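# Swap spare robot arm out of case for broken one

## Task

Take the spare robot arm out of the open case and lay it on the empty desk on the far side of the room. Put the broken arm, the one with red tape, into the case. Both arms are heavy and unpowered, so their joints flop freely. At the end both must be motionless. No part of the spare arm may hang past a desk edge. The broken arm must sit low enough in the case that the lid could close, but the lid stays open. No part of either arm may drop freely more than a few centimetres. The case must stay upright on its desk. The robot must release both arms and back away, and must not tip over or finish leaning.

## Robot and tools

Robot: a wheeled base with a vertical column, a tilting head with two cameras, and two six-joint arms, left and right, each ending in a two-finger gripper. When folded it measures 0.73 m long, 0.62 m wide and 1.88 m tall, and its front sits 0.40 m ahead of the column. The base can drive straight and turn in place. It cannot move sideways.

Frames: the base frame has its origin on the floor below the column, midway between the drive wheels. x points forward, y to the left, z up. left_hand and right_hand are reported in this frame, in metres, at the point where the fingers meet; the tips reach 8 mm further. quat_wxyz gives the hand's orientation, and the hand's z axis is the finger direction. Odometry is the base frame as it stood when the scene began. It counts wheel turns only, so wheel slip shows up as travel.

execute_actions: the argument actions is a list holding either no action or exactly one. An empty list only reports state and pictures. An action may contain base, joints, or both, plus optional speeds, and its motions start together.
- base holds exactly one key. translate_m is a straight drive in metres relative to where the base is now, -3 to 3, positive forward. rotate_rad is an in-place turn in radians relative to the current heading, -3.2 to 3.2, positive counter-clockwise seen from above. Both are offsets, not poses. A move that would take longer than 8.667 s is refused.
- joints is a single object keyed by joint name, covering both arms and the head. Each value is an absolute target. head_tilt_rad runs -0.61 to 1.308 (positive looks down). left_joint1_rad to left_joint6_rad and right_joint1_rad to right_joint6_rad are in radians, with these ranges: joint1 ±2.879, joint2 0 to 3.141, joint3 0 to 3.019, joint4 -1.692 to 1.57, joint5 ±1.57, joint6 ±2.094. left_gripper_m and right_gripper_m give the fingertip gap in metres, 0 to 0.093. Joints you omit may keep pushing toward their earlier targets.
- speeds can cap translate_m (0.05 to 0.8 m/s) or rotate_rad (0.1 to 1 rad/s) for that action only. It has no effect on the arms.
- cameras selects the pictures returned: cam_head_left, cam_head_right, cam_left_wrist, cam_right_wrist, nav_camera, or all. Omitted or null means all; [] means none.
An unknown key or an out-of-range value rejects the whole call.

wait: seconds, 0 to 10. It sends no new command and returns the current state and pictures.
zoom_image: camera plus region [x0, y0, x1, y1] in pixels of that camera's latest full image, at most 504x504, measured from the top-left corner.
finished_scene: scene is the integer number of the scene being closed. Call it only once the goal holds and is stable. It cannot be undone.

Arm geometry, approximate: with right_joint1_rad at 1.57 (or left at -1.57) and joints 5 and 6 at 0, the arm moves in a vertical plane 0.23 m to that side of the column. Let a = j2 - 0.35, b = 1.05 + j2 - j3 and c = b - j4. The hand is then about 0.12 + 0.39 sin a + 0.38 cos b + 0.25 cos c m ahead and 1.46 + 0.39 cos a - 0.38 sin b - 0.25 sin c m up. c = 1.57 means the fingers point straight down. In practice the hand ends up to 5 cm lower and nearer the column than this, and up to about 12 cm with a heavy load. Reach is about 1 m from the shoulder, and the lowest point is 0.47 m up, so the floor is out of reach. Reliable loads with fingers pointing down: 3.2 kg at 0.4 m ahead and 0.65 to 1.2 m up; 2 kg out to 0.6 m; 1 kg out to 0.8 m at 0.9 to 1.2 m up. A single gripper holds roughly 2 to 6 kg. Carrying a heavy arm calls for both hands or short reaches.

One call changes a joint by a small step, under 0.03 rad or 0.08 rad for joints 2 and 3, may not move it at all. To close in gently, step about 0.05 rad per call from your previous target. To grip, command a gap smaller than the object. off_target is then normal. If the reported gap stays 0.002 m or more above the target, something is held.

Result lines: base_status and joint_status give done, off_target, contact_stop (base only), time_out, not_followed, or limit_stop_at_motor_heat. joint command not followed means a self-collision check withheld arm targets. To clear it, move those joints at least 0.05 rad back, or move the other arm away. on_its_own reports what you did not command, and held at is a target, not a position. motor_effort covers only left_wheel and right_wheel, in percent, with the peak in brackets. turned_by_wheels and turned_by_imu disagreeing by more than about 4% and 0.05 rad means a collision or slip. base_tilt is in degrees, forward and right positive. wheel_motors_off = 1 means the wheels are off after an overload. Joint torques and motor temperatures are listed per arm in joint order.

Cameras: the head cameras look ahead and down by the head tilt. The wrist cameras sit 0.10 m behind the fingertips and view along the fingers, angled 0.62 rad. nav_camera is low at the front of the base. Calibration matrices were supplied.

Avoid the following. Dropping or tipping either arm, or letting a limb swing down freely. Knocking the case over. Arms striking or pressing each other, which can end the run. Pushing the base hard into furniture for about 3 s, which cuts the wheels for 2 s; after a contact_stop, back up 0.05 m first. Long hard pushing or holding loads too long, which can overheat a motor to 100 °C and drop the arm; you can ease the push by resending the reported joint positions as targets. Desk tops between 0.30 and 1.20 m high can slide over the base and hit the column. Tilting the robot.

Each tool is called as name(argument=value, ...), one argument or row to a line, values as JSON.

## Session

I'll start by looking at the scene.

execute_actions(
  actions=[],
)

Scene clock: 0.00 s.
Joint torques (N m, as the arm reports them, + toward a larger angle): no reading
Motor temperatures (°C, as the motors report them): left_arm=[27 29 28 28 27 27] | right_arm=[26 28 26 27 28 26]
base_odometry: x=+0.000 y=+0.000 heading=+0.000 (m, m, rad; odometry frame)
turned_by_wheels: +0.000 (rad since the last result)
turned_by_imu: +0.000 (rad since the last result)
base_tilt: forward=+0.3 right=-0.1 (deg)
base_status: not commanded
joint_positions: head_tilt_rad=+0.872 left_joint1_rad=-1.569 left_joint2_rad=+0.919 left_joint3_rad=+0.376 left_joint4_rad=-0.923 left_joint5_rad=-0.008 left_joint6_rad=+0.017 left_gripper_m=+0.095 right_joint1_rad=+1.579 right_joint2_rad=+0.846 right_joint3_rad=+0.424 right_joint4_rad=-0.965 right_joint5_rad=-0.014 right_joint6_rad=-0.102 right_gripper_m=+0.094
joint_status: not commanded
wheel_motors_off: 0
motor_effort: left_wheel=+1 right_wheel=+1 (%)
left_hand: x=+0.1261 y=+0.2262 z=+1.2533 quat_wxyz=(+0.454, -0.009, -0.891, +0.000) (m; base frame)
right_hand: x=+0.1606 y=-0.2214 z=+1.2542 quat_wxyz=(+0.417, +0.047, -0.907, -0.030) (m; base frame)
pictures: cam_head_left, cam_head_right, cam_left_wrist, cam_right_wrist, nav_camera
Images, in order (width x height): cam_head_left 672x504, cam_head_right 672x504, cam_left_wrist 672x504, cam_right_wrist 672x504, nav_camera 672x504.

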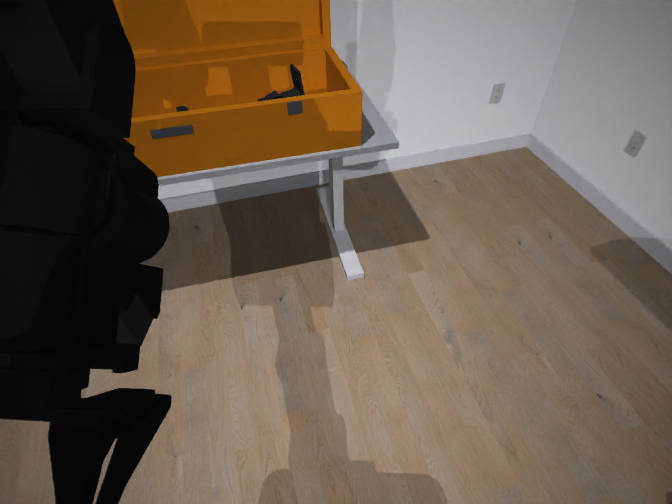

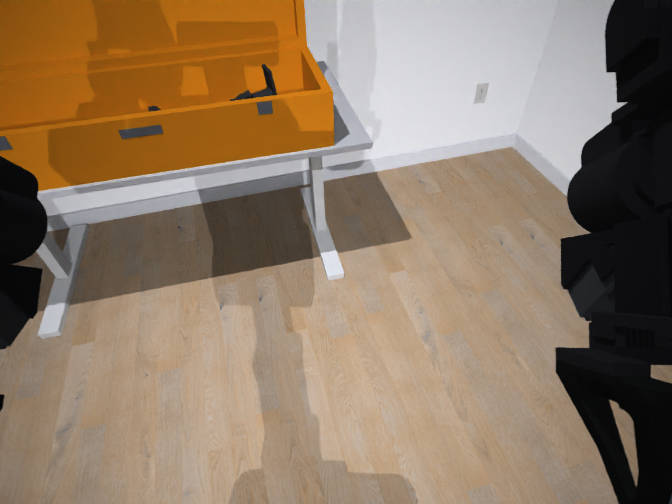

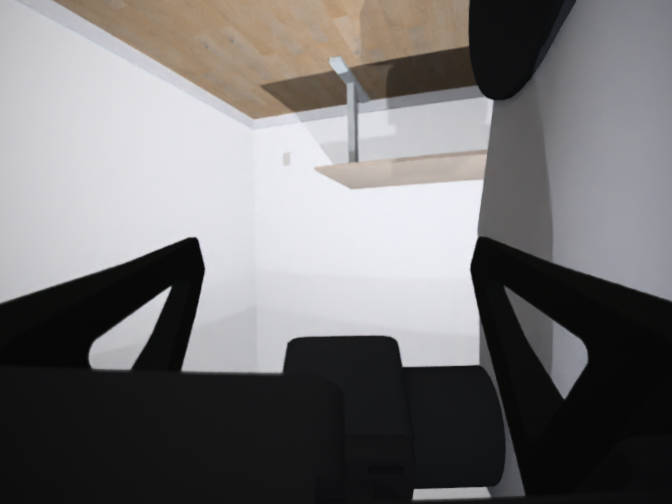

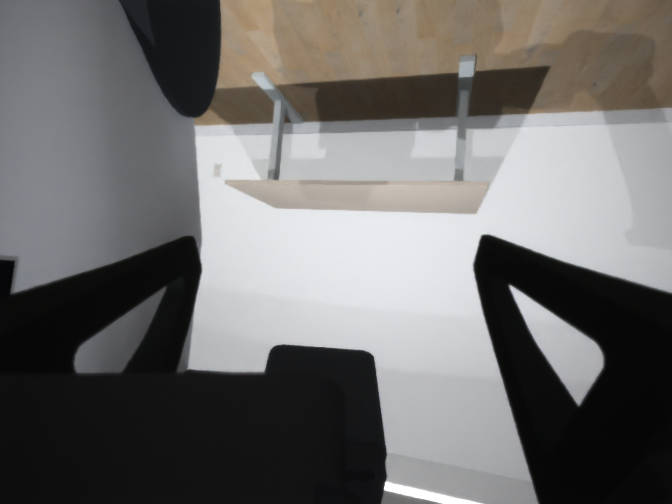

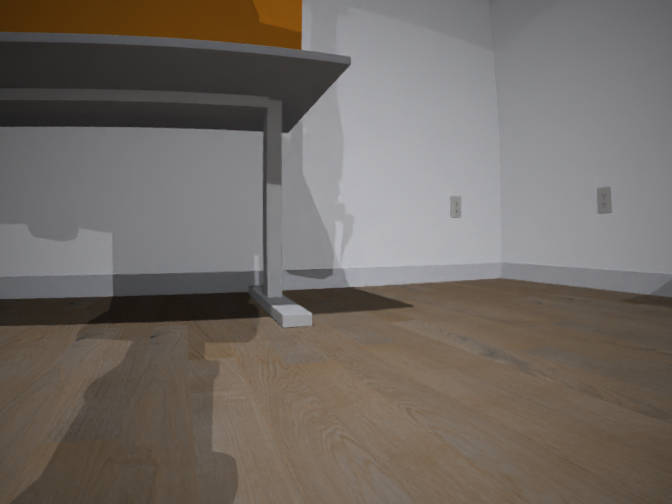

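execute_actions(
  actions=[
    {"base": {"rotate_rad": -1.2}, "joints": {"head_tilt_rad": 0.45}},
  ],
  cameras=["cam_head_left", "cam_head_right", "nav_camera"],
)

Scene clock: 5.53 s.
Joint torques (N m, as the arm reports them, + toward a larger angle): left_arm=[ 0.01 -6.43 -1.53 -1.7  -0.09  0.07] | right_arm=[ 0.06 -8.51 -1.02 -1.72 -0.12 -0.04]
Motor temperatures (°C, as the motors report them): left_arm=[27 29 28 28 27 27] | right_arm=[26 28 26 27 28 26]
base_odometry: x=+0.000 y=+0.000 heading=-1.200 (m, m, rad; odometry frame)
turned_by_wheels: -1.200 (rad since the last result)
turned_by_imu: -1.188 (rad since the last result)
base_tilt: forward=+0.2 right=-0.1 (deg)
base_status: done
joint_positions: head_tilt_rad=+0.469 left_joint1_rad=-1.569 left_joint2_rad=+0.919 left_joint3_rad=+0.376 left_joint4_rad=-0.923 left_joint5_rad=-0.008 left_joint6_rad=+0.017 left_gripper_m=+0.095 right_joint1_rad=+1.579 right_joint2_rad=+0.846 right_joint3_rad=+0.424 right_joint4_rad=-0.965 right_joint5_rad=-0.014 right_joint6_rad=-0.102 right_gripper_m=+0.094
joint_status: all done
wheel_motors_off: 0
motor_effort: left_wheel=+0(22) right_wheel=+3(37) (%)
left_hand: x=+0.1261 y=+0.2262 z=+1.2533 quat_wxyz=(+0.454, -0.009, -0.891, +0.000) (m; base frame)
right_hand: x=+0.1606 y=-0.2214 z=+1.2542 quat_wxyz=(+0.417, +0.047, -0.907, -0.030) (m; base frame)
pictures: cam_head_left, cam_head_right, nav_camera
camera_calibration (this result's frames):
cam_head_left: T_world_to_cam=[[0.0453991, -0.99896, 0.00426473, 0.0445471], [-0.378509, -0.0211524, -0.925356, 1.44333], [0.924484, 0.0403961, -0.379075, 0.463068], [0, 0, 0, 1]] pos_world=[0.116192, 0.0563244, 1.51094]
cam_head_right: T_world_to_cam=[[0.0317996, -0.999493, 0.00137623, -0.0446435], [-0.377781, -0.0132941, -0.925799, 1.43871], [0.925349, 0.0289202, -0.378012, 0.453766], [0, 0, 0, 1]] pos_world=[0.125045, -0.0386174, 1.50355]
Images, in order (width x height): cam_head_left 672x504, cam_head_right 672x504, nav_camera 672x504.

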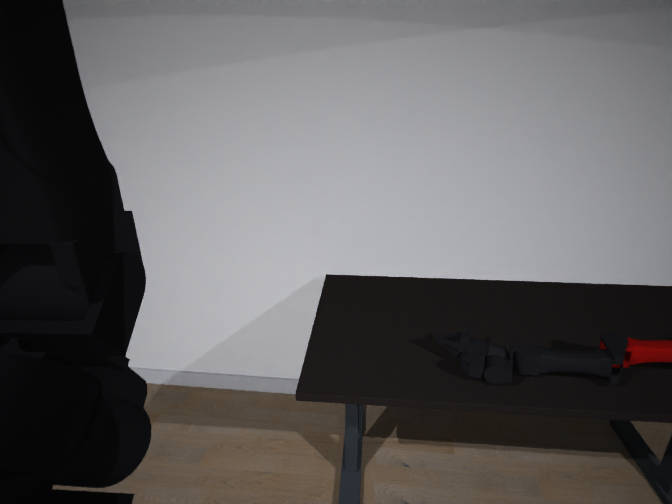

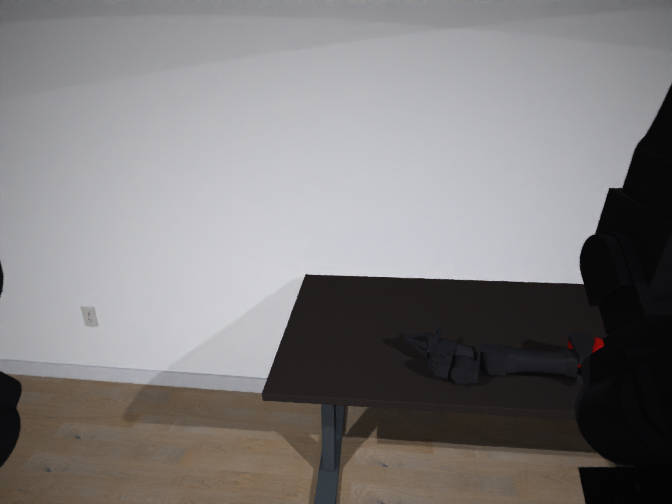

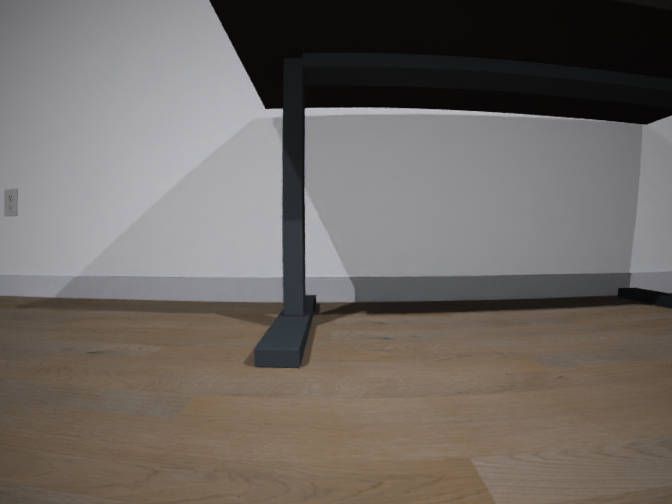

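execute_actions(
  actions=[
    {"base": {"rotate_rad": -0.55}, "joints": {"head_tilt_rad": 0.65}},
  ],
  cameras=["cam_head_left", "cam_head_right", "nav_camera"],
)

Scene clock: 7.83 s.
Joint torques (N m, as the arm reports them, + toward a larger angle): left_arm=[ 0.2  -6.68 -1.51 -1.55 -0.08  0.09] | right_arm=[ 0.04 -8.59 -1.13 -1.65 -0.12 -0.04]
Motor temperatures (°C, as the motors report them): left_arm=[27 29 28 28 27 27] | right_arm=[26 28 26 27 28 26]
base_odometry: x=+0.000 y=+0.000 heading=-1.750 (m, m, rad; odometry frame)
turned_by_wheels: -0.550 (rad since the last result)
turned_by_imu: -0.545 (rad since the last result)
base_tilt: forward=+0.3 right=-0.1 (deg)
base_status: done
joint_positions: head_tilt_rad=+0.653 left_joint1_rad=-1.569 left_joint2_rad=+0.919 left_joint3_rad=+0.376 left_joint4_rad=-0.923 left_joint5_rad=-0.008 left_joint6_rad=+0.017 left_gripper_m=+0.095 right_joint1_rad=+1.579 right_joint2_rad=+0.846 right_joint3_rad=+0.424 right_joint4_rad=-0.965 right_joint5_rad=-0.014 right_joint6_rad=-0.102 right_gripper_m=+0.094
joint_status: all done
wheel_motors_off: 0
motor_effort: left_wheel=+0(23) right_wheel=+2(29) (%)
left_hand: x=+0.1261 y=+0.2262 z=+1.2533 quat_wxyz=(+0.454, -0.009, -0.891, +0.000) (m; base frame)
right_hand: x=+0.1606 y=-0.2214 z=+1.2542 quat_wxyz=(+0.417, +0.047, -0.907, -0.030) (m; base frame)
pictures: cam_head_left, cam_head_right, nav_camera
camera_calibration (this result's frames):
cam_head_left: T_world_to_cam=[[0.0454113, -0.99896, -0.00413308, 0.0574791], [-0.541786, -0.0211524, -0.840251, 1.32043], [0.839289, 0.0403961, -0.542183, 0.718513], [0, 0, 0, 1]] pos_world=[0.10974, 0.0563244, 1.4993]
cam_head_right: T_world_to_cam=[[0.0315127, -0.999493, -0.00447866, -0.0356126], [-0.541151, -0.0132941, -0.84082, 1.31601], [0.840334, 0.0289202, -0.541296, 0.709473], [0, 0, 0, 1]] pos_world=[0.117087, -0.0386174, 1.4904]
Images, in order (width x height): cam_head_left 672x504, cam_head_right 672x504, nav_camera 672x504.

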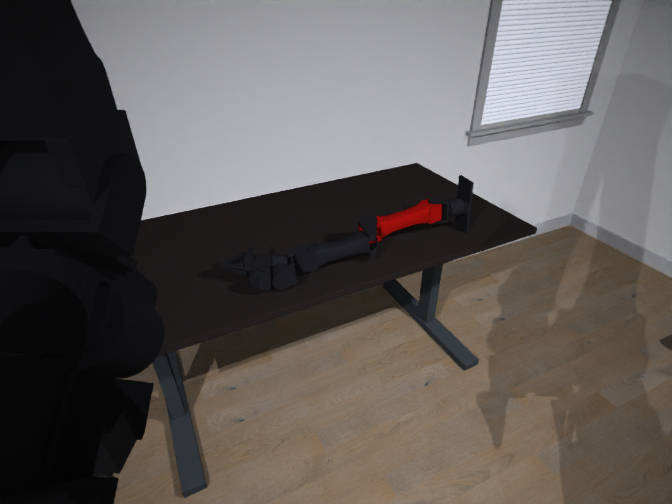

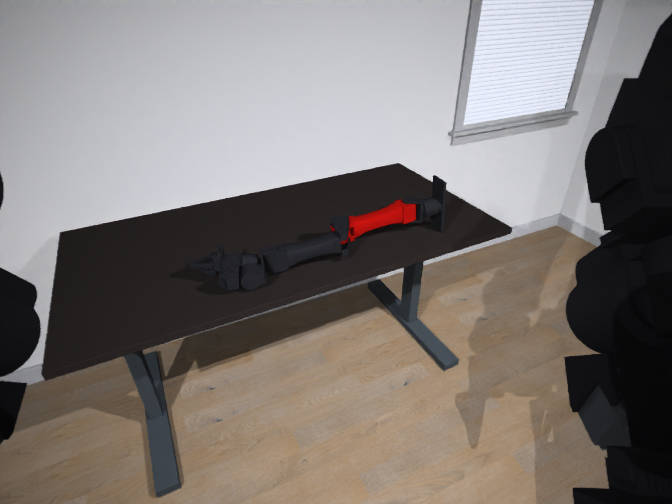

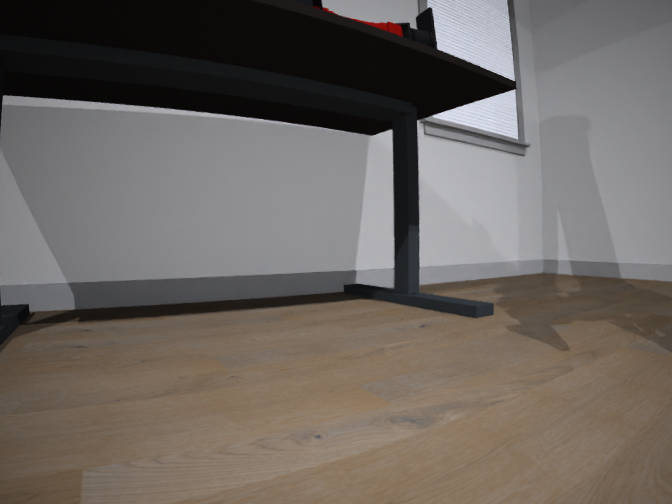

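zoom_image(
  camera="cam_head_left",
  region=[190, 150, 510, 320],
)

Region (190, 150, 510, 320) of cam_head_left's 672x504 image, scaled by 1.575, with more detail than that image has; it fills the top 268 rows of this view, and the rest is white.

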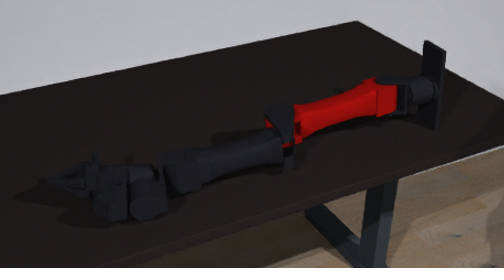

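execute_actions(
  actions=[
    {"base": {"rotate_rad": 2.35}, "joints": {"head_tilt_rad": 0.8}},
  ],
  cameras=["cam_head_left", "cam_head_right", "nav_camera"],
)

execute_actions(
  actions=[
    {"base": {"translate_m": 0.76}},
  ],
  cameras=["nav_camera"],
)

execute_actions(
  actions=[
    {"base": {"rotate_rad": -0.31}, "joints": {"head_tilt_rad": 0.9}},
  ],
  cameras=["cam_head_left", "cam_head_right", "nav_camera"],
)

Scene clock: 23.43 s.
Joint torques (N m, as the arm reports them, + toward a larger angle): left_arm=[ 0.22 -6.53 -1.52 -1.63 -0.07  0.08] | right_arm=[ 0.   -8.68 -1.08 -1.65 -0.13 -0.04]
Motor temperatures (°C, as the motors report them): left_arm=[27 29 28 28 27 27] | right_arm=[26 28 26 27 28 26]
base_odometry: x=+0.000 y=+0.000 heading=+0.600 (m, m, rad; odometry frame)
turned_by_wheels: +2.350 (rad since the last result)
turned_by_imu: +2.319 (rad since the last result)
base_tilt: forward=+0.3 right=+0.0 (deg)
base_status: done
joint_positions: head_tilt_rad=+0.802 left_joint1_rad=-1.569 left_joint2_rad=+0.919 left_joint3_rad=+0.376 left_joint4_rad=-0.923 left_joint5_rad=-0.008 left_joint6_rad=+0.017 left_gripper_m=+0.095 right_joint1_rad=+1.579 right_joint2_rad=+0.846 right_joint3_rad=+0.424 right_joint4_rad=-0.965 right_joint5_rad=-0.014 right_joint6_rad=-0.102 right_gripper_m=+0.094
joint_status: all done
wheel_motors_off: 0
motor_effort: left_wheel=+0(23) right_wheel=+1(24) (%)
left_hand: x=+0.1261 y=+0.2262 z=+1.2533 quat_wxyz=(+0.454, -0.009, -0.891, +0.000) (m; base frame)
right_hand: x=+0.1606 y=-0.2214 z=+1.2542 quat_wxyz=(+0.417, +0.047, -0.907, -0.030) (m; base frame)
pictures: cam_head_left, cam_head_right, nav_camera
camera_calibration (this result's frames):
cam_head_left: T_world_to_cam=[[0.0442968, -0.99896, -0.0108192, 0.0678314], [-0.660358, -0.0211524, -0.750653, 1.18838], [0.749643, 0.0403961, -0.660609, 0.905371], [0, 0, 0, 1]] pos_world=[0.103046, 0.0563244, 1.49089]
cam_head_right: T_world_to_cam=[[0.0305006, -0.999493, -0.00910063, -0.0284442], [-0.659816, -0.0132941, -0.75131, 1.1841], [0.750808, 0.0289202, -0.659887, 0.896579], [0, 0, 0, 1]] pos_world=[0.108993, -0.0386174, 1.481]
Images, in order (width x height): cam_head_left 672x504, cam_head_right 672x504, nav_camera 672x504.

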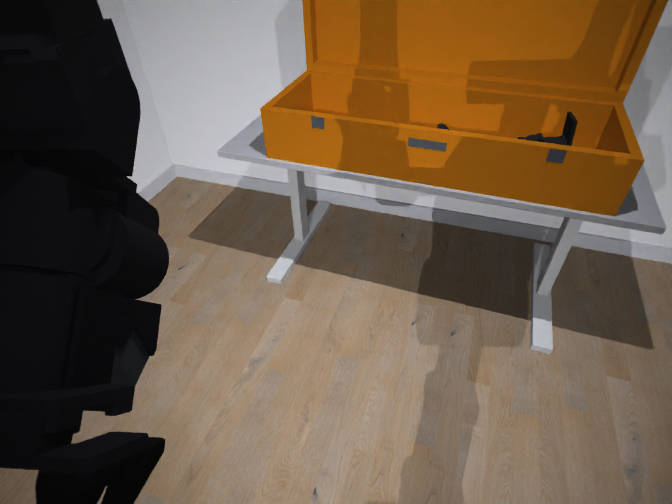

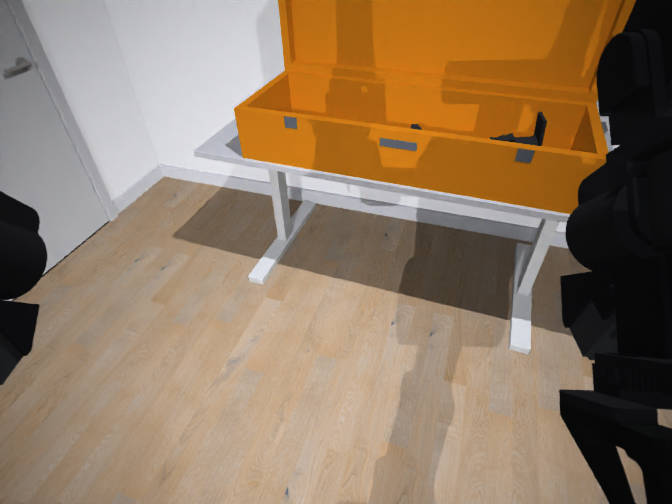

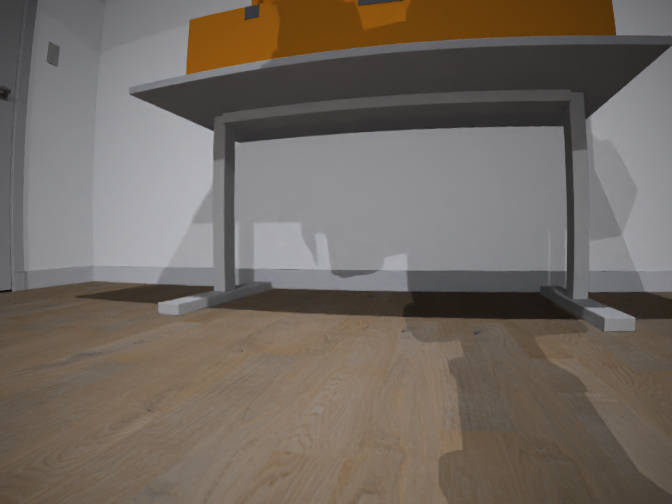

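Scene clock: 26.17 s.
Joint torques (N m, as the arm reports them, + toward a larger angle): left_arm=[ 0.27 -6.84 -1.66 -1.64 -0.06  0.07] | right_arm=[ 0.11 -9.13 -0.95 -1.71 -0.12 -0.04]
Motor temperatures (°C, as the motors report them): left_arm=[27 29 28 28 27 27] | right_arm=[26 28 26 27 28 26]
base_odometry: x=+0.627 y=+0.429 heading=+0.600 (m, m, rad; odometry frame)
turned_by_wheels: +0.000 (rad since the last result)
turned_by_imu: +0.001 (rad since the last result)
base_tilt: forward=+0.3 right=-0.1 (deg)
base_status: done
joint_positions: head_tilt_rad=+0.803 left_joint1_rad=-1.569 left_joint2_rad=+0.919 left_joint3_rad=+0.378 left_joint4_rad=-0.923 left_joint5_rad=-0.008 left_joint6_rad=+0.017 left_gripper_m=+0.095 right_joint1_rad=+1.579 right_joint2_rad=+0.846 right_joint3_rad=+0.427 right_joint4_rad=-0.965 right_joint5_rad=-0.014 right_joint6_rad=-0.102 right_gripper_m=+0.094
joint_status: not commanded
wheel_motors_off: 0
motor_effort: left_wheel=+1(43) right_wheel=-1(57) (%)
left_hand: x=+0.1275 y=+0.2262 z=+1.2528 quat_wxyz=(+0.453, -0.009, -0.892, +0.000) (m; base frame)
right_hand: x=+0.1620 y=-0.2214 z=+1.2538 quat_wxyz=(+0.416, +0.047, -0.908, -0.030) (m; base frame)
pictures: nav_camera
Images, in order (width x height): nav_camera 672x504.

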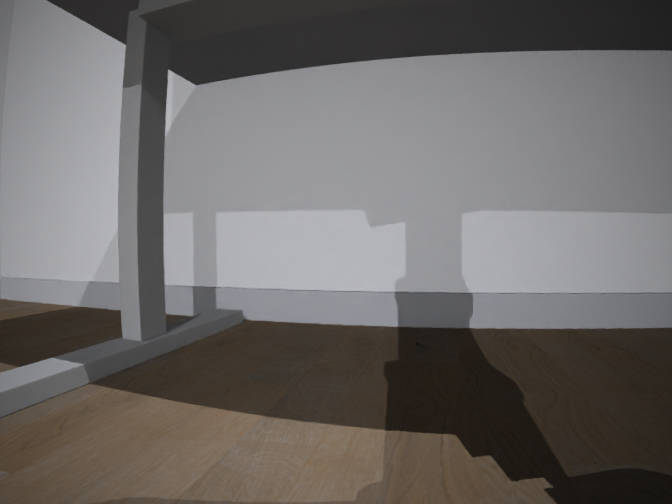

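Scene clock: 27.60 s.
Joint torques (N m, as the arm reports them, + toward a larger angle): left_arm=[ 0.15 -6.72 -1.7  -1.66 -0.09  0.07] | right_arm=[-0.01 -9.11 -0.99 -1.7  -0.13 -0.04]
Motor temperatures (°C, as the motors report them): left_arm=[27 29 28 28 27 27] | right_arm=[26 28 26 27 28 26]
base_odometry: x=+0.627 y=+0.429 heading=+0.291 (m, m, rad; odometry frame)
turned_by_wheels: -0.310 (rad since the last result)
turned_by_imu: -0.303 (rad since the last result)
base_tilt: forward=+0.3 right=-0.1 (deg)
base_status: done
joint_positions: head_tilt_rad=+0.901 left_joint1_rad=-1.569 left_joint2_rad=+0.919 left_joint3_rad=+0.378 left_joint4_rad=-0.923 left_joint5_rad=-0.008 left_joint6_rad=+0.017 left_gripper_m=+0.095 right_joint1_rad=+1.579 right_joint2_rad=+0.846 right_joint3_rad=+0.427 right_joint4_rad=-0.965 right_joint5_rad=-0.014 right_joint6_rad=-0.102 right_gripper_m=+0.094
joint_status: all done
wheel_motors_off: 0
motor_effort: left_wheel=+0(29) right_wheel=+1(42) (%)
left_hand: x=+0.1275 y=+0.2262 z=+1.2528 quat_wxyz=(+0.453, -0.009, -0.892, +0.000) (m; base frame)
right_hand: x=+0.1620 y=-0.2214 z=+1.2538 quat_wxyz=(+0.416, +0.047, -0.908, -0.030) (m; base frame)
pictures: cam_head_left, cam_head_right, nav_camera
camera_calibration (this result's frames):
cam_head_left: T_world_to_cam=[[0.0430104, -0.99896, -0.015145, 0.0745574], [-0.731327, -0.0211524, -0.681699, 1.08574], [0.68067, 0.0403961, -0.731476, 1.01796], [0, 0, 0, 1]] pos_world=[0.0979319, 0.0563244, 1.48589]
cam_head_right: T_world_to_cam=[[0.0294516, -0.999493, -0.0120711, -0.0238172], [-0.730852, -0.0132941, -0.682407, 1.08154], [0.6819, 0.0289202, -0.730873, 1.00934], [0, 0, 0, 1]] pos_world=[0.102873, -0.0386174, 1.47546]
Images, in order (width x height): cam_head_left 672x504, cam_head_right 672x504, nav_camera 672x504.

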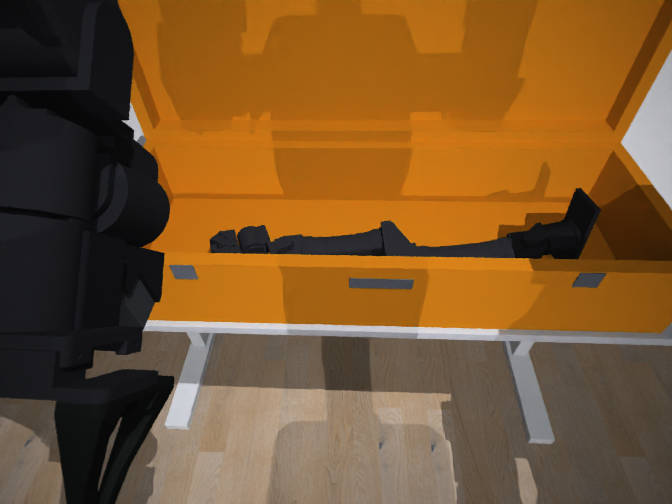

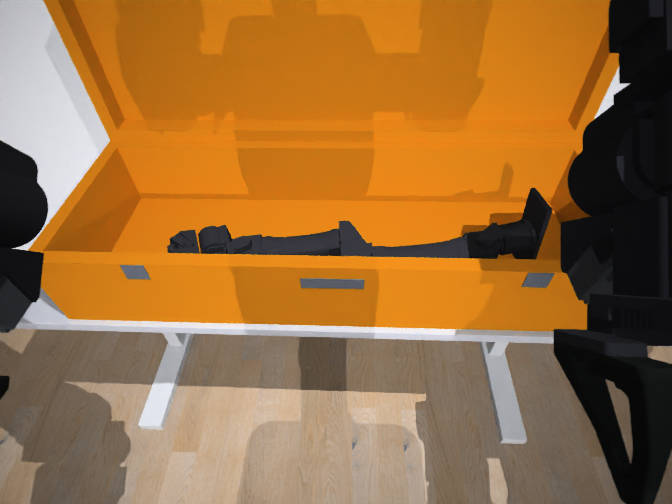

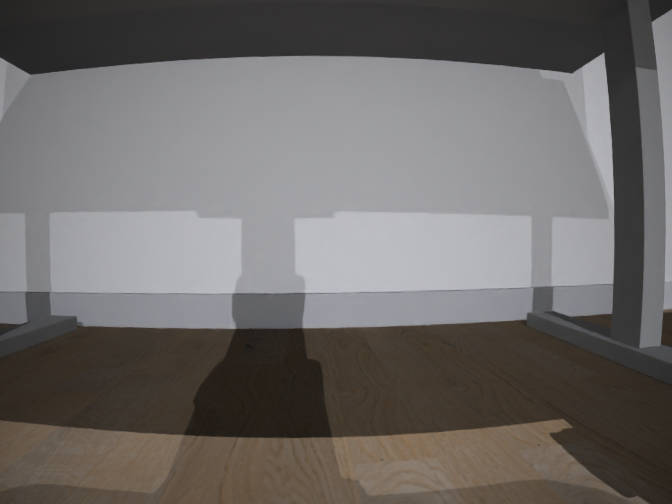

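execute_actions(
  actions=[
    {"base": {"translate_m": 0.35}, "joints": {"head_tilt_rad": 1.2}},
  ],
  cameras=["cam_head_left", "cam_head_right", "nav_camera"],
)

Scene clock: 32.83 s.
Joint torques (N m, as the arm reports them, + toward a larger angle): left_arm=[ 0.25 -6.7  -1.74 -1.59 -0.07  0.09] | right_arm=[ 0.08 -8.38 -1.13 -1.82 -0.12 -0.03]
Motor temperatures (°C, as the motors report them): left_arm=[27 29 28 28 27 27] | right_arm=[26 28 26 27 28 26]
base_odometry: x=+0.963 y=+0.530 heading=+0.290 (m, m, rad; odometry frame)
turned_by_wheels: -0.001 (rad since the last result)
turned_by_imu: -0.001 (rad since the last result)
base_tilt: forward=+0.3 right=-0.1 (deg)
base_status: done
joint_positions: head_tilt_rad=+1.198 left_joint1_rad=-1.569 left_joint2_rad=+0.919 left_joint3_rad=+0.378 left_joint4_rad=-0.923 left_joint5_rad=-0.008 left_joint6_rad=+0.017 left_gripper_m=+0.095 right_joint1_rad=+1.579 right_joint2_rad=+0.846 right_joint3_rad=+0.427 right_joint4_rad=-0.965 right_joint5_rad=-0.014 right_joint6_rad=-0.102 right_gripper_m=+0.094
joint_status: all done
wheel_motors_off: 0
motor_effort: left_wheel=+0(39) right_wheel=+1(60) (%)
left_hand: x=+0.1275 y=+0.2262 z=+1.2528 quat_wxyz=(+0.453, -0.009, -0.892, +0.000) (m; base frame)
right_hand: x=+0.1618 y=-0.2214 z=+1.2538 quat_wxyz=(+0.416, +0.047, -0.908, -0.030) (m; base frame)
pictures: cam_head_left, cam_head_right, nav_camera
camera_calibration (this result's frames):
cam_head_left: T_world_to_cam=[[0.0366779, -0.99896, -0.0270924, 0.0932732], [-0.899089, -0.0211524, -0.437255, 0.717683], [0.436227, 0.0403961, -0.898929, 1.28806], [0, 0, 0, 1]] pos_world=[0.079955, 0.0563244, 1.47421]
cam_head_right: T_world_to_cam=[[0.0246167, -0.999493, -0.0201774, -0.0110917], [-0.898842, -0.0132941, -0.438071, 0.713658], [0.43758, 0.0289202, -0.898714, 1.28003], [0, 0, 0, 1]] pos_world=[0.0816213, -0.0386174, 1.46279]
Images, in order (width x height): cam_head_left 672x504, cam_head_right 672x504, nav_camera 672x504.

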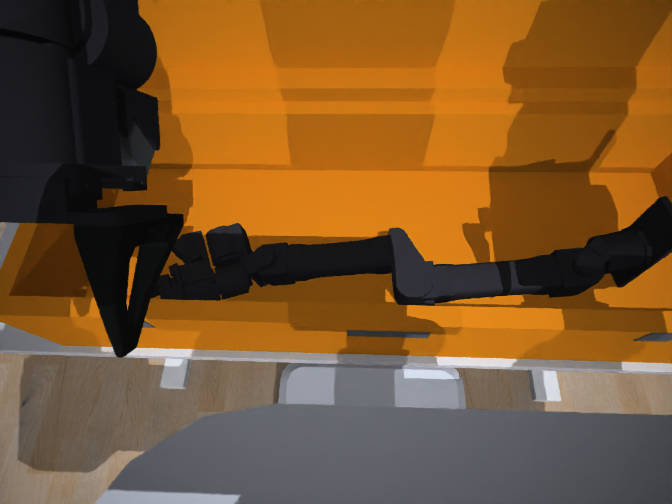

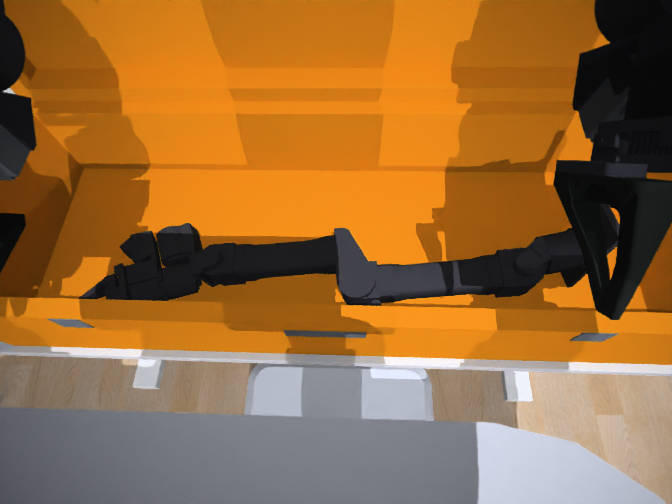

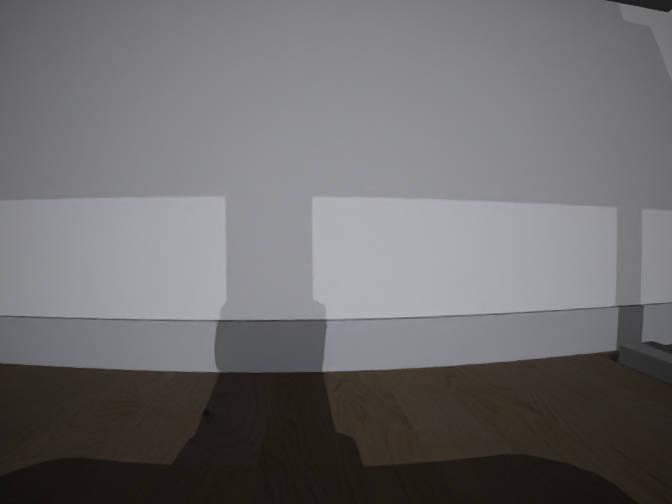

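zoom_image(
  camera="cam_head_left",
  region=[150, 170, 654, 370],
)

zoom_image(
  camera="cam_head_right",
  region=[60, 170, 564, 370],
)

Region (150, 170, 654, 370) of cam_head_left's 672x504 image, scaled by 1.000; it fills the top 200 rows of this view, and the rest is white.

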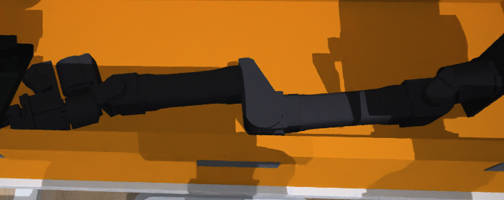

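Region (60, 170, 564, 370) of cam_head_right's 672x504 image, scaled by 1.000; it fills the top 200 rows of this view, and the rest is white.

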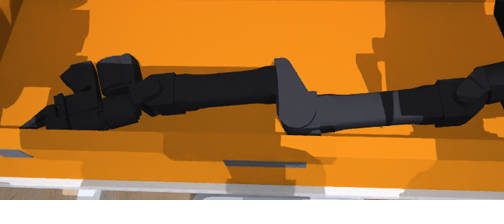

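zoom_image(
  camera="cam_head_left",
  region=[420, 180, 672, 340],
)

zoom_image(
  camera="cam_head_right",
  region=[70, 200, 322, 340],
)

Region (420, 180, 672, 340) of cam_head_left's 672x504 image, scaled by 2.000, with more detail than that image has; it fills the top 320 rows of this view, and the rest is white.

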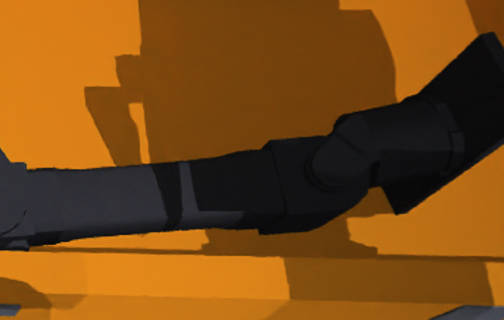

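Region (70, 200, 322, 340) of cam_head_right's 672x504 image, scaled by 2.000, with more detail than that image has.

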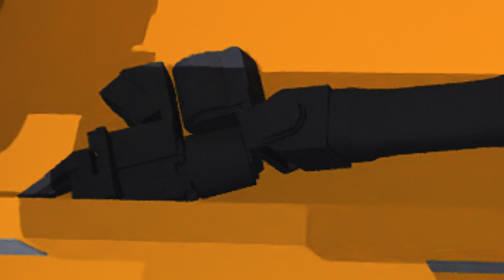

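execute_actions(
  actions=[
    {"joints": {"left_joint1_rad": -1.67, "left_joint2_rad": 1.33, "left_joint3_rad": 0.69, "left_joint4_rad": 0.12, "left_joint5_rad": 0.0, "left_joint6_rad": 1.42, "right_joint1_rad": 1.52, "right_joint2_rad": 1.35, "right_joint3_rad": 0.61, "right_joint4_rad": 0.22, "right_joint5_rad": 0.0, "right_joint6_rad": -1.67, "left_gripper_m": 0.093, "right_gripper_m": 0.093}},
  ],
  cameras=["cam_head_left", "cam_head_right", "cam_left_wrist", "cam_right_wrist"],
)

Scene clock: 54.50 s.
Joint torques (N m, as the arm reports them, + toward a larger angle): left_arm=[ -0.89 -12.3   -0.93   0.48   0.16   0.18] | right_arm=[ -0.48 -13.58  -2.54   0.65  -0.12  -0.15]
Motor temperatures (°C, as the motors report them): left_arm=[27 30 28 28 27 27] | right_arm=[26 28 26 27 28 26]
base_odometry: x=+0.963 y=+0.530 heading=+0.290 (m, m, rad; odometry frame)
turned_by_wheels: +0.000 (rad since the last result)
turned_by_imu: -0.002 (rad since the last result)
base_tilt: forward=+0.3 right=-0.1 (deg)
base_status: not commanded
joint_positions: head_tilt_rad=+1.198 left_joint1_rad=-1.672 left_joint2_rad=+1.328 left_joint3_rad=+0.696 left_joint4_rad=+0.109 left_joint5_rad=-0.002 left_joint6_rad=+1.412 left_gripper_m=+0.093 right_joint1_rad=+1.522 right_joint2_rad=+1.356 right_joint3_rad=+0.612 right_joint4_rad=+0.207 right_joint5_rad=-0.001 right_joint6_rad=-1.656 right_gripper_m=+0.093
joint_status: all done
wheel_motors_off: 0
motor_effort: left_wheel=-1(2) right_wheel=+1(3) (%)
left_hand: x=+0.4012 y=+0.1726 z=+1.0466 quat_wxyz=(-0.028, -0.667, -0.744, +0.032) (m; base frame)
right_hand: x=+0.3624 y=-0.2497 z=+1.0427 quat_wxyz=(+0.020, +0.728, -0.685, +0.009) (m; base frame)
pictures: cam_head_left, cam_head_right, cam_left_wrist, cam_right_wrist
camera_calibration (this result's frames):
cam_head_left: T_world_to_cam=[[0.0366779, -0.99896, -0.0270924, 0.0932732], [-0.899089, -0.0211524, -0.437255, 0.717683], [0.436227, 0.0403961, -0.898929, 1.28806], [0, 0, 0, 1]] pos_world=[0.079955, 0.0563244, 1.47421]
cam_head_right: T_world_to_cam=[[0.0246167, -0.999493, -0.0201774, -0.0110917], [-0.898842, -0.0132941, -0.438071, 0.713659], [0.437581, 0.0289202, -0.898714, 1.28003], [0, 0, 0, 1]] pos_world=[0.0816213, -0.0386174, 1.46279]
cam_left_wrist: T_world_to_cam=[[-0.995636, -0.0929562, 0.00829675, 0.411919], [-0.0753985, 0.853586, 0.515467, -0.656743], [-0.0549978, 0.512592, -0.856869, 0.955993], [0, 0, 0, 1]] pos_world=[0.413181, 0.108843, 1.15427]
cam_right_wrist: T_world_to_cam=[[0.999217, 0.0334024, -0.0211979, -0.331688], [0.0394249, -0.796356, 0.603542, -0.834539], [0.00327864, -0.603905, -0.797049, 0.805454], [0, 0, 0, 1]] pos_world=[0.36169, -0.167093, 1.13863]
Images, in order (width x height): cam_head_left 672x504, cam_head_right 672x504, cam_left_wrist 672x504, cam_right_wrist 672x504.

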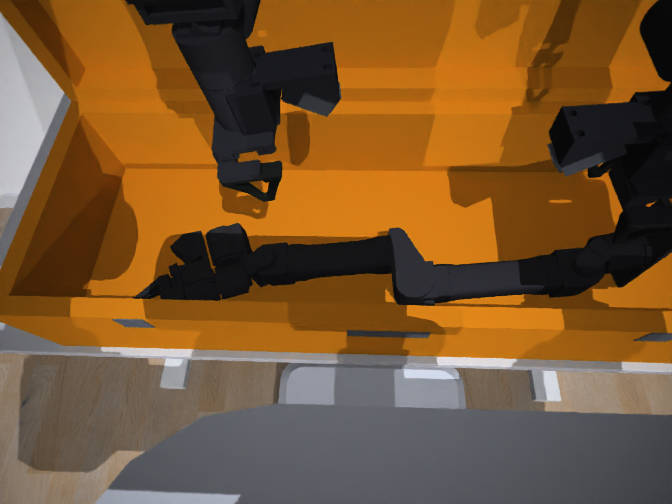

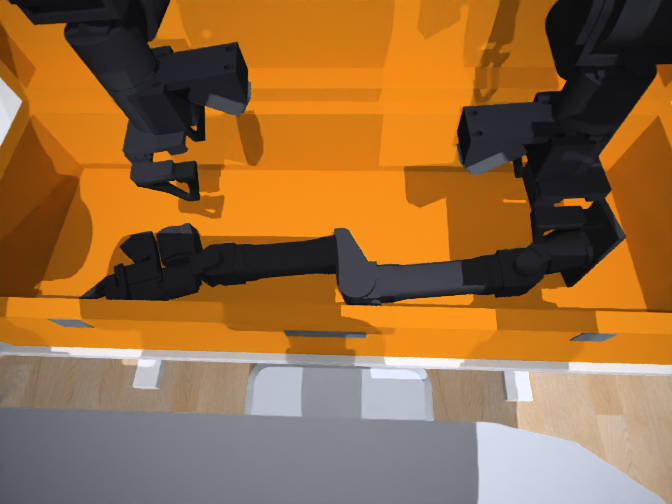

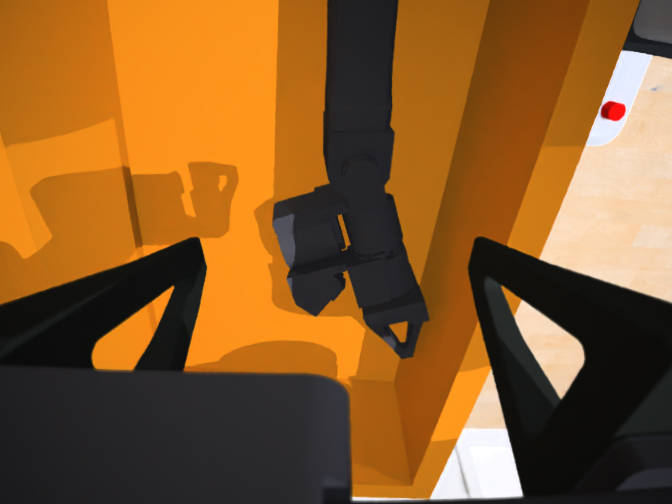

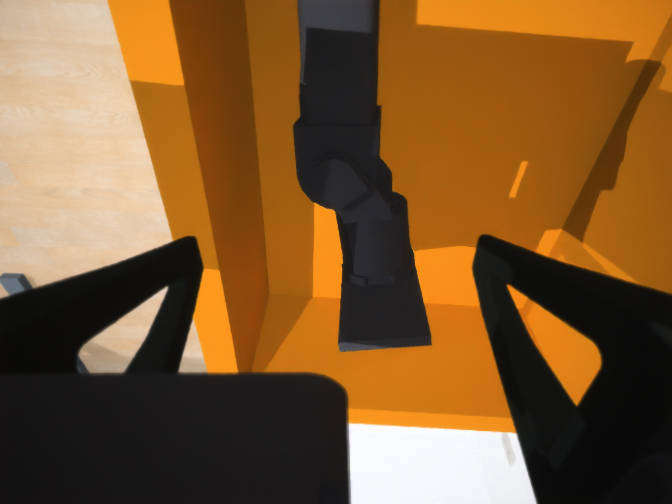

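execute_actions(
  actions=[
    {"joints": {"left_joint2_rad": 1.60, "left_joint3_rad": 0.78, "left_joint4_rad": 0.31, "right_joint1_rad": 1.555, "right_joint2_rad": 1.61, "right_joint3_rad": 0.75, "right_joint4_rad": 0.35}},
  ],
  cameras=[],
)

execute_actions(
  actions=[
    {"joints": {"left_joint2_rad": 1.85, "left_joint3_rad": 0.98, "left_joint4_rad": 0.36, "right_joint2_rad": 1.81, "right_joint3_rad": 0.905, "right_joint4_rad": 0.395}},
  ],
  cameras=["cam_head_left", "cam_head_right", "cam_left_wrist", "cam_right_wrist"],
)

Scene clock: 62.33 s.
Joint torques (N m, as the arm reports them, + toward a larger angle): left_arm=[ -1.09 -12.93  -2.3    0.45   0.15   0.16] | right_arm=[  0.2  -13.69  -3.89   0.24  -0.15  -0.15]
Motor temperatures (°C, as the motors report them): left_arm=[27 30 28 28 27 27] | right_arm=[26 29 26 27 28 26]
base_odometry: x=+0.963 y=+0.530 heading=+0.290 (m, m, rad; odometry frame)
turned_by_wheels: +0.000 (rad since the last result)
turned_by_imu: -0.001 (rad since the last result)
base_tilt: forward=+0.3 right=-0.1 (deg)
base_status: not commanded
joint_positions: head_tilt_rad=+1.198 left_joint1_rad=-1.672 left_joint2_rad=+1.612 left_joint3_rad=+0.778 left_joint4_rad=+0.301 left_joint5_rad=-0.002 left_joint6_rad=+1.413 left_gripper_m=+0.093 right_joint1_rad=+1.551 right_joint2_rad=+1.617 right_joint3_rad=+0.751 right_joint4_rad=+0.346 right_joint5_rad=-0.001 right_joint6_rad=-1.657 right_gripper_m=+0.093
joint_status: all done
wheel_motors_off: 0
motor_effort: left_wheel=-2(3) right_wheel=+0(2) (%)
left_hand: x=+0.3705 y=+0.1669 z=+0.9646 quat_wxyz=(-0.024, -0.668, -0.743, +0.035) (m; base frame)
right_hand: x=+0.3641 y=-0.2364 z=+0.9643 quat_wxyz=(+0.005, +0.733, -0.680, +0.007) (m; base frame)
pictures: none
No camera images: the call's "cameras" was empty. Leave "cameras" out to get every camera's image.

Scene clock: 63.33 s.
Joint torques (N m, as the arm reports them, + toward a larger angle): left_arm=[ -1.51 -13.43  -3.12   0.31   0.15   0.15] | right_arm=[  0.07 -13.35  -4.53   0.22  -0.15  -0.15]
Motor temperatures (°C, as the motors report them): left_arm=[27 30 28 28 27 27] | right_arm=[26 29 26 27 28 26]
base_odometry: x=+0.963 y=+0.530 heading=+0.290 (m, m, rad; odometry frame)
turned_by_wheels: +0.000 (rad since the last result)
turned_by_imu: +0.000 (rad since the last result)
base_tilt: forward=+0.3 right=-0.1 (deg)
base_status: not commanded
joint_positions: head_tilt_rad=+1.198 left_joint1_rad=-1.672 left_joint2_rad=+1.856 left_joint3_rad=+0.983 left_joint4_rad=+0.354 left_joint5_rad=-0.002 left_joint6_rad=+1.413 left_gripper_m=+0.093 right_joint1_rad=+1.551 right_joint2_rad=+1.810 right_joint3_rad=+0.909 right_joint4_rad=+0.386 right_joint5_rad=-0.001 right_joint6_rad=-1.657 right_gripper_m=+0.093
joint_status: all done
wheel_motors_off: 0
motor_effort: left_wheel=-2(2) right_wheel=+1(2) (%)
left_hand: x=+0.3764 y=+0.1589 z=+0.8778 quat_wxyz=(-0.030, -0.667, -0.743, +0.031) (m; base frame)
right_hand: x=+0.3680 y=-0.2376 z=+0.8964 quat_wxyz=(+0.003, +0.733, -0.680, +0.009) (m; base frame)
pictures: cam_head_left, cam_head_right, cam_left_wrist, cam_right_wrist
camera_calibration (this result's frames):
cam_head_left: T_world_to_cam=[[0.0366779, -0.99896, -0.0270924, 0.0932732], [-0.899089, -0.0211524, -0.437255, 0.717683], [0.436227, 0.0403961, -0.898929, 1.28806], [0, 0, 0, 1]] pos_world=[0.079955, 0.0563244, 1.47421]
cam_head_right: T_world_to_cam=[[0.0246167, -0.999493, -0.0201774, -0.0110917], [-0.898842, -0.0132941, -0.438071, 0.713658], [0.43758, 0.0289202, -0.898714, 1.28003], [0, 0, 0, 1]] pos_world=[0.0816213, -0.0386174, 1.46279]
cam_left_wrist: T_world_to_cam=[[-0.995663, -0.0929424, 0.00412742, 0.391094], [-0.0775554, 0.853696, 0.514964, -0.558739], [-0.0513855, 0.512411, -0.857202, 0.815908], [0, 0, 0, 1]] pos_world=[0.38799, 0.0952624, 0.985514]
cam_right_wrist: T_world_to_cam=[[0.998757, 0.0497517, 0.00303557, -0.358439], [0.038591, -0.810378, 0.584636, -0.722885], [0.0315466, -0.583792, -0.81129, 0.703226], [0, 0, 0, 1]] pos_world=[0.363706, -0.157439, 0.994233]
Images, in order (width x height): cam_head_left 672x504, cam_head_right 672x504, cam_left_wrist 672x504, cam_right_wrist 672x504.

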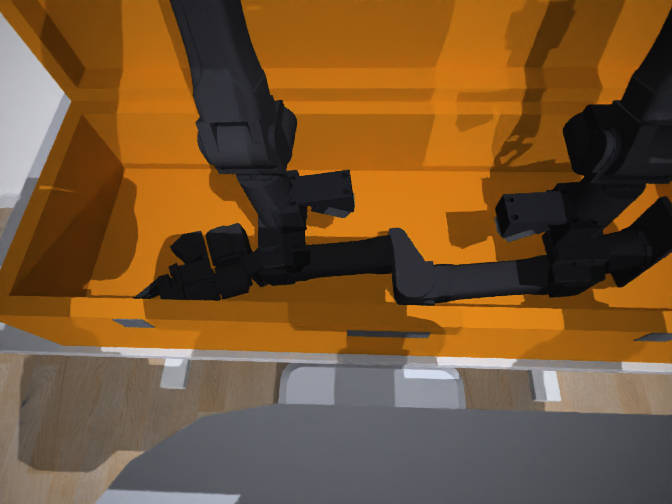

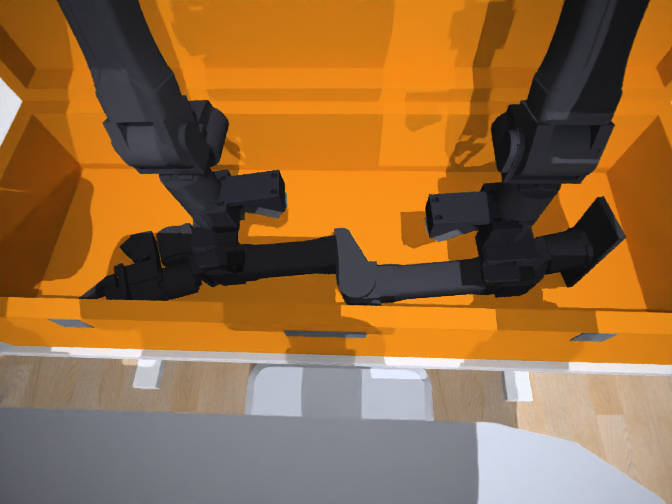

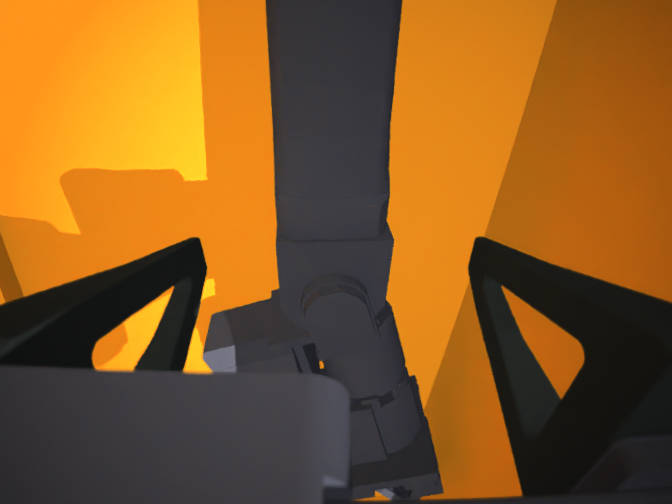

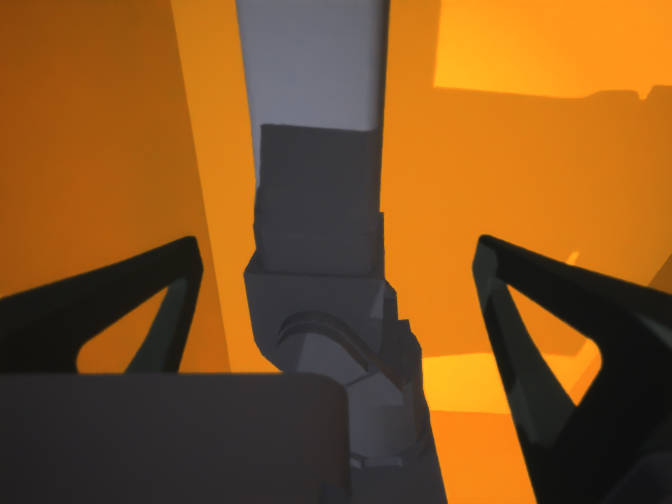

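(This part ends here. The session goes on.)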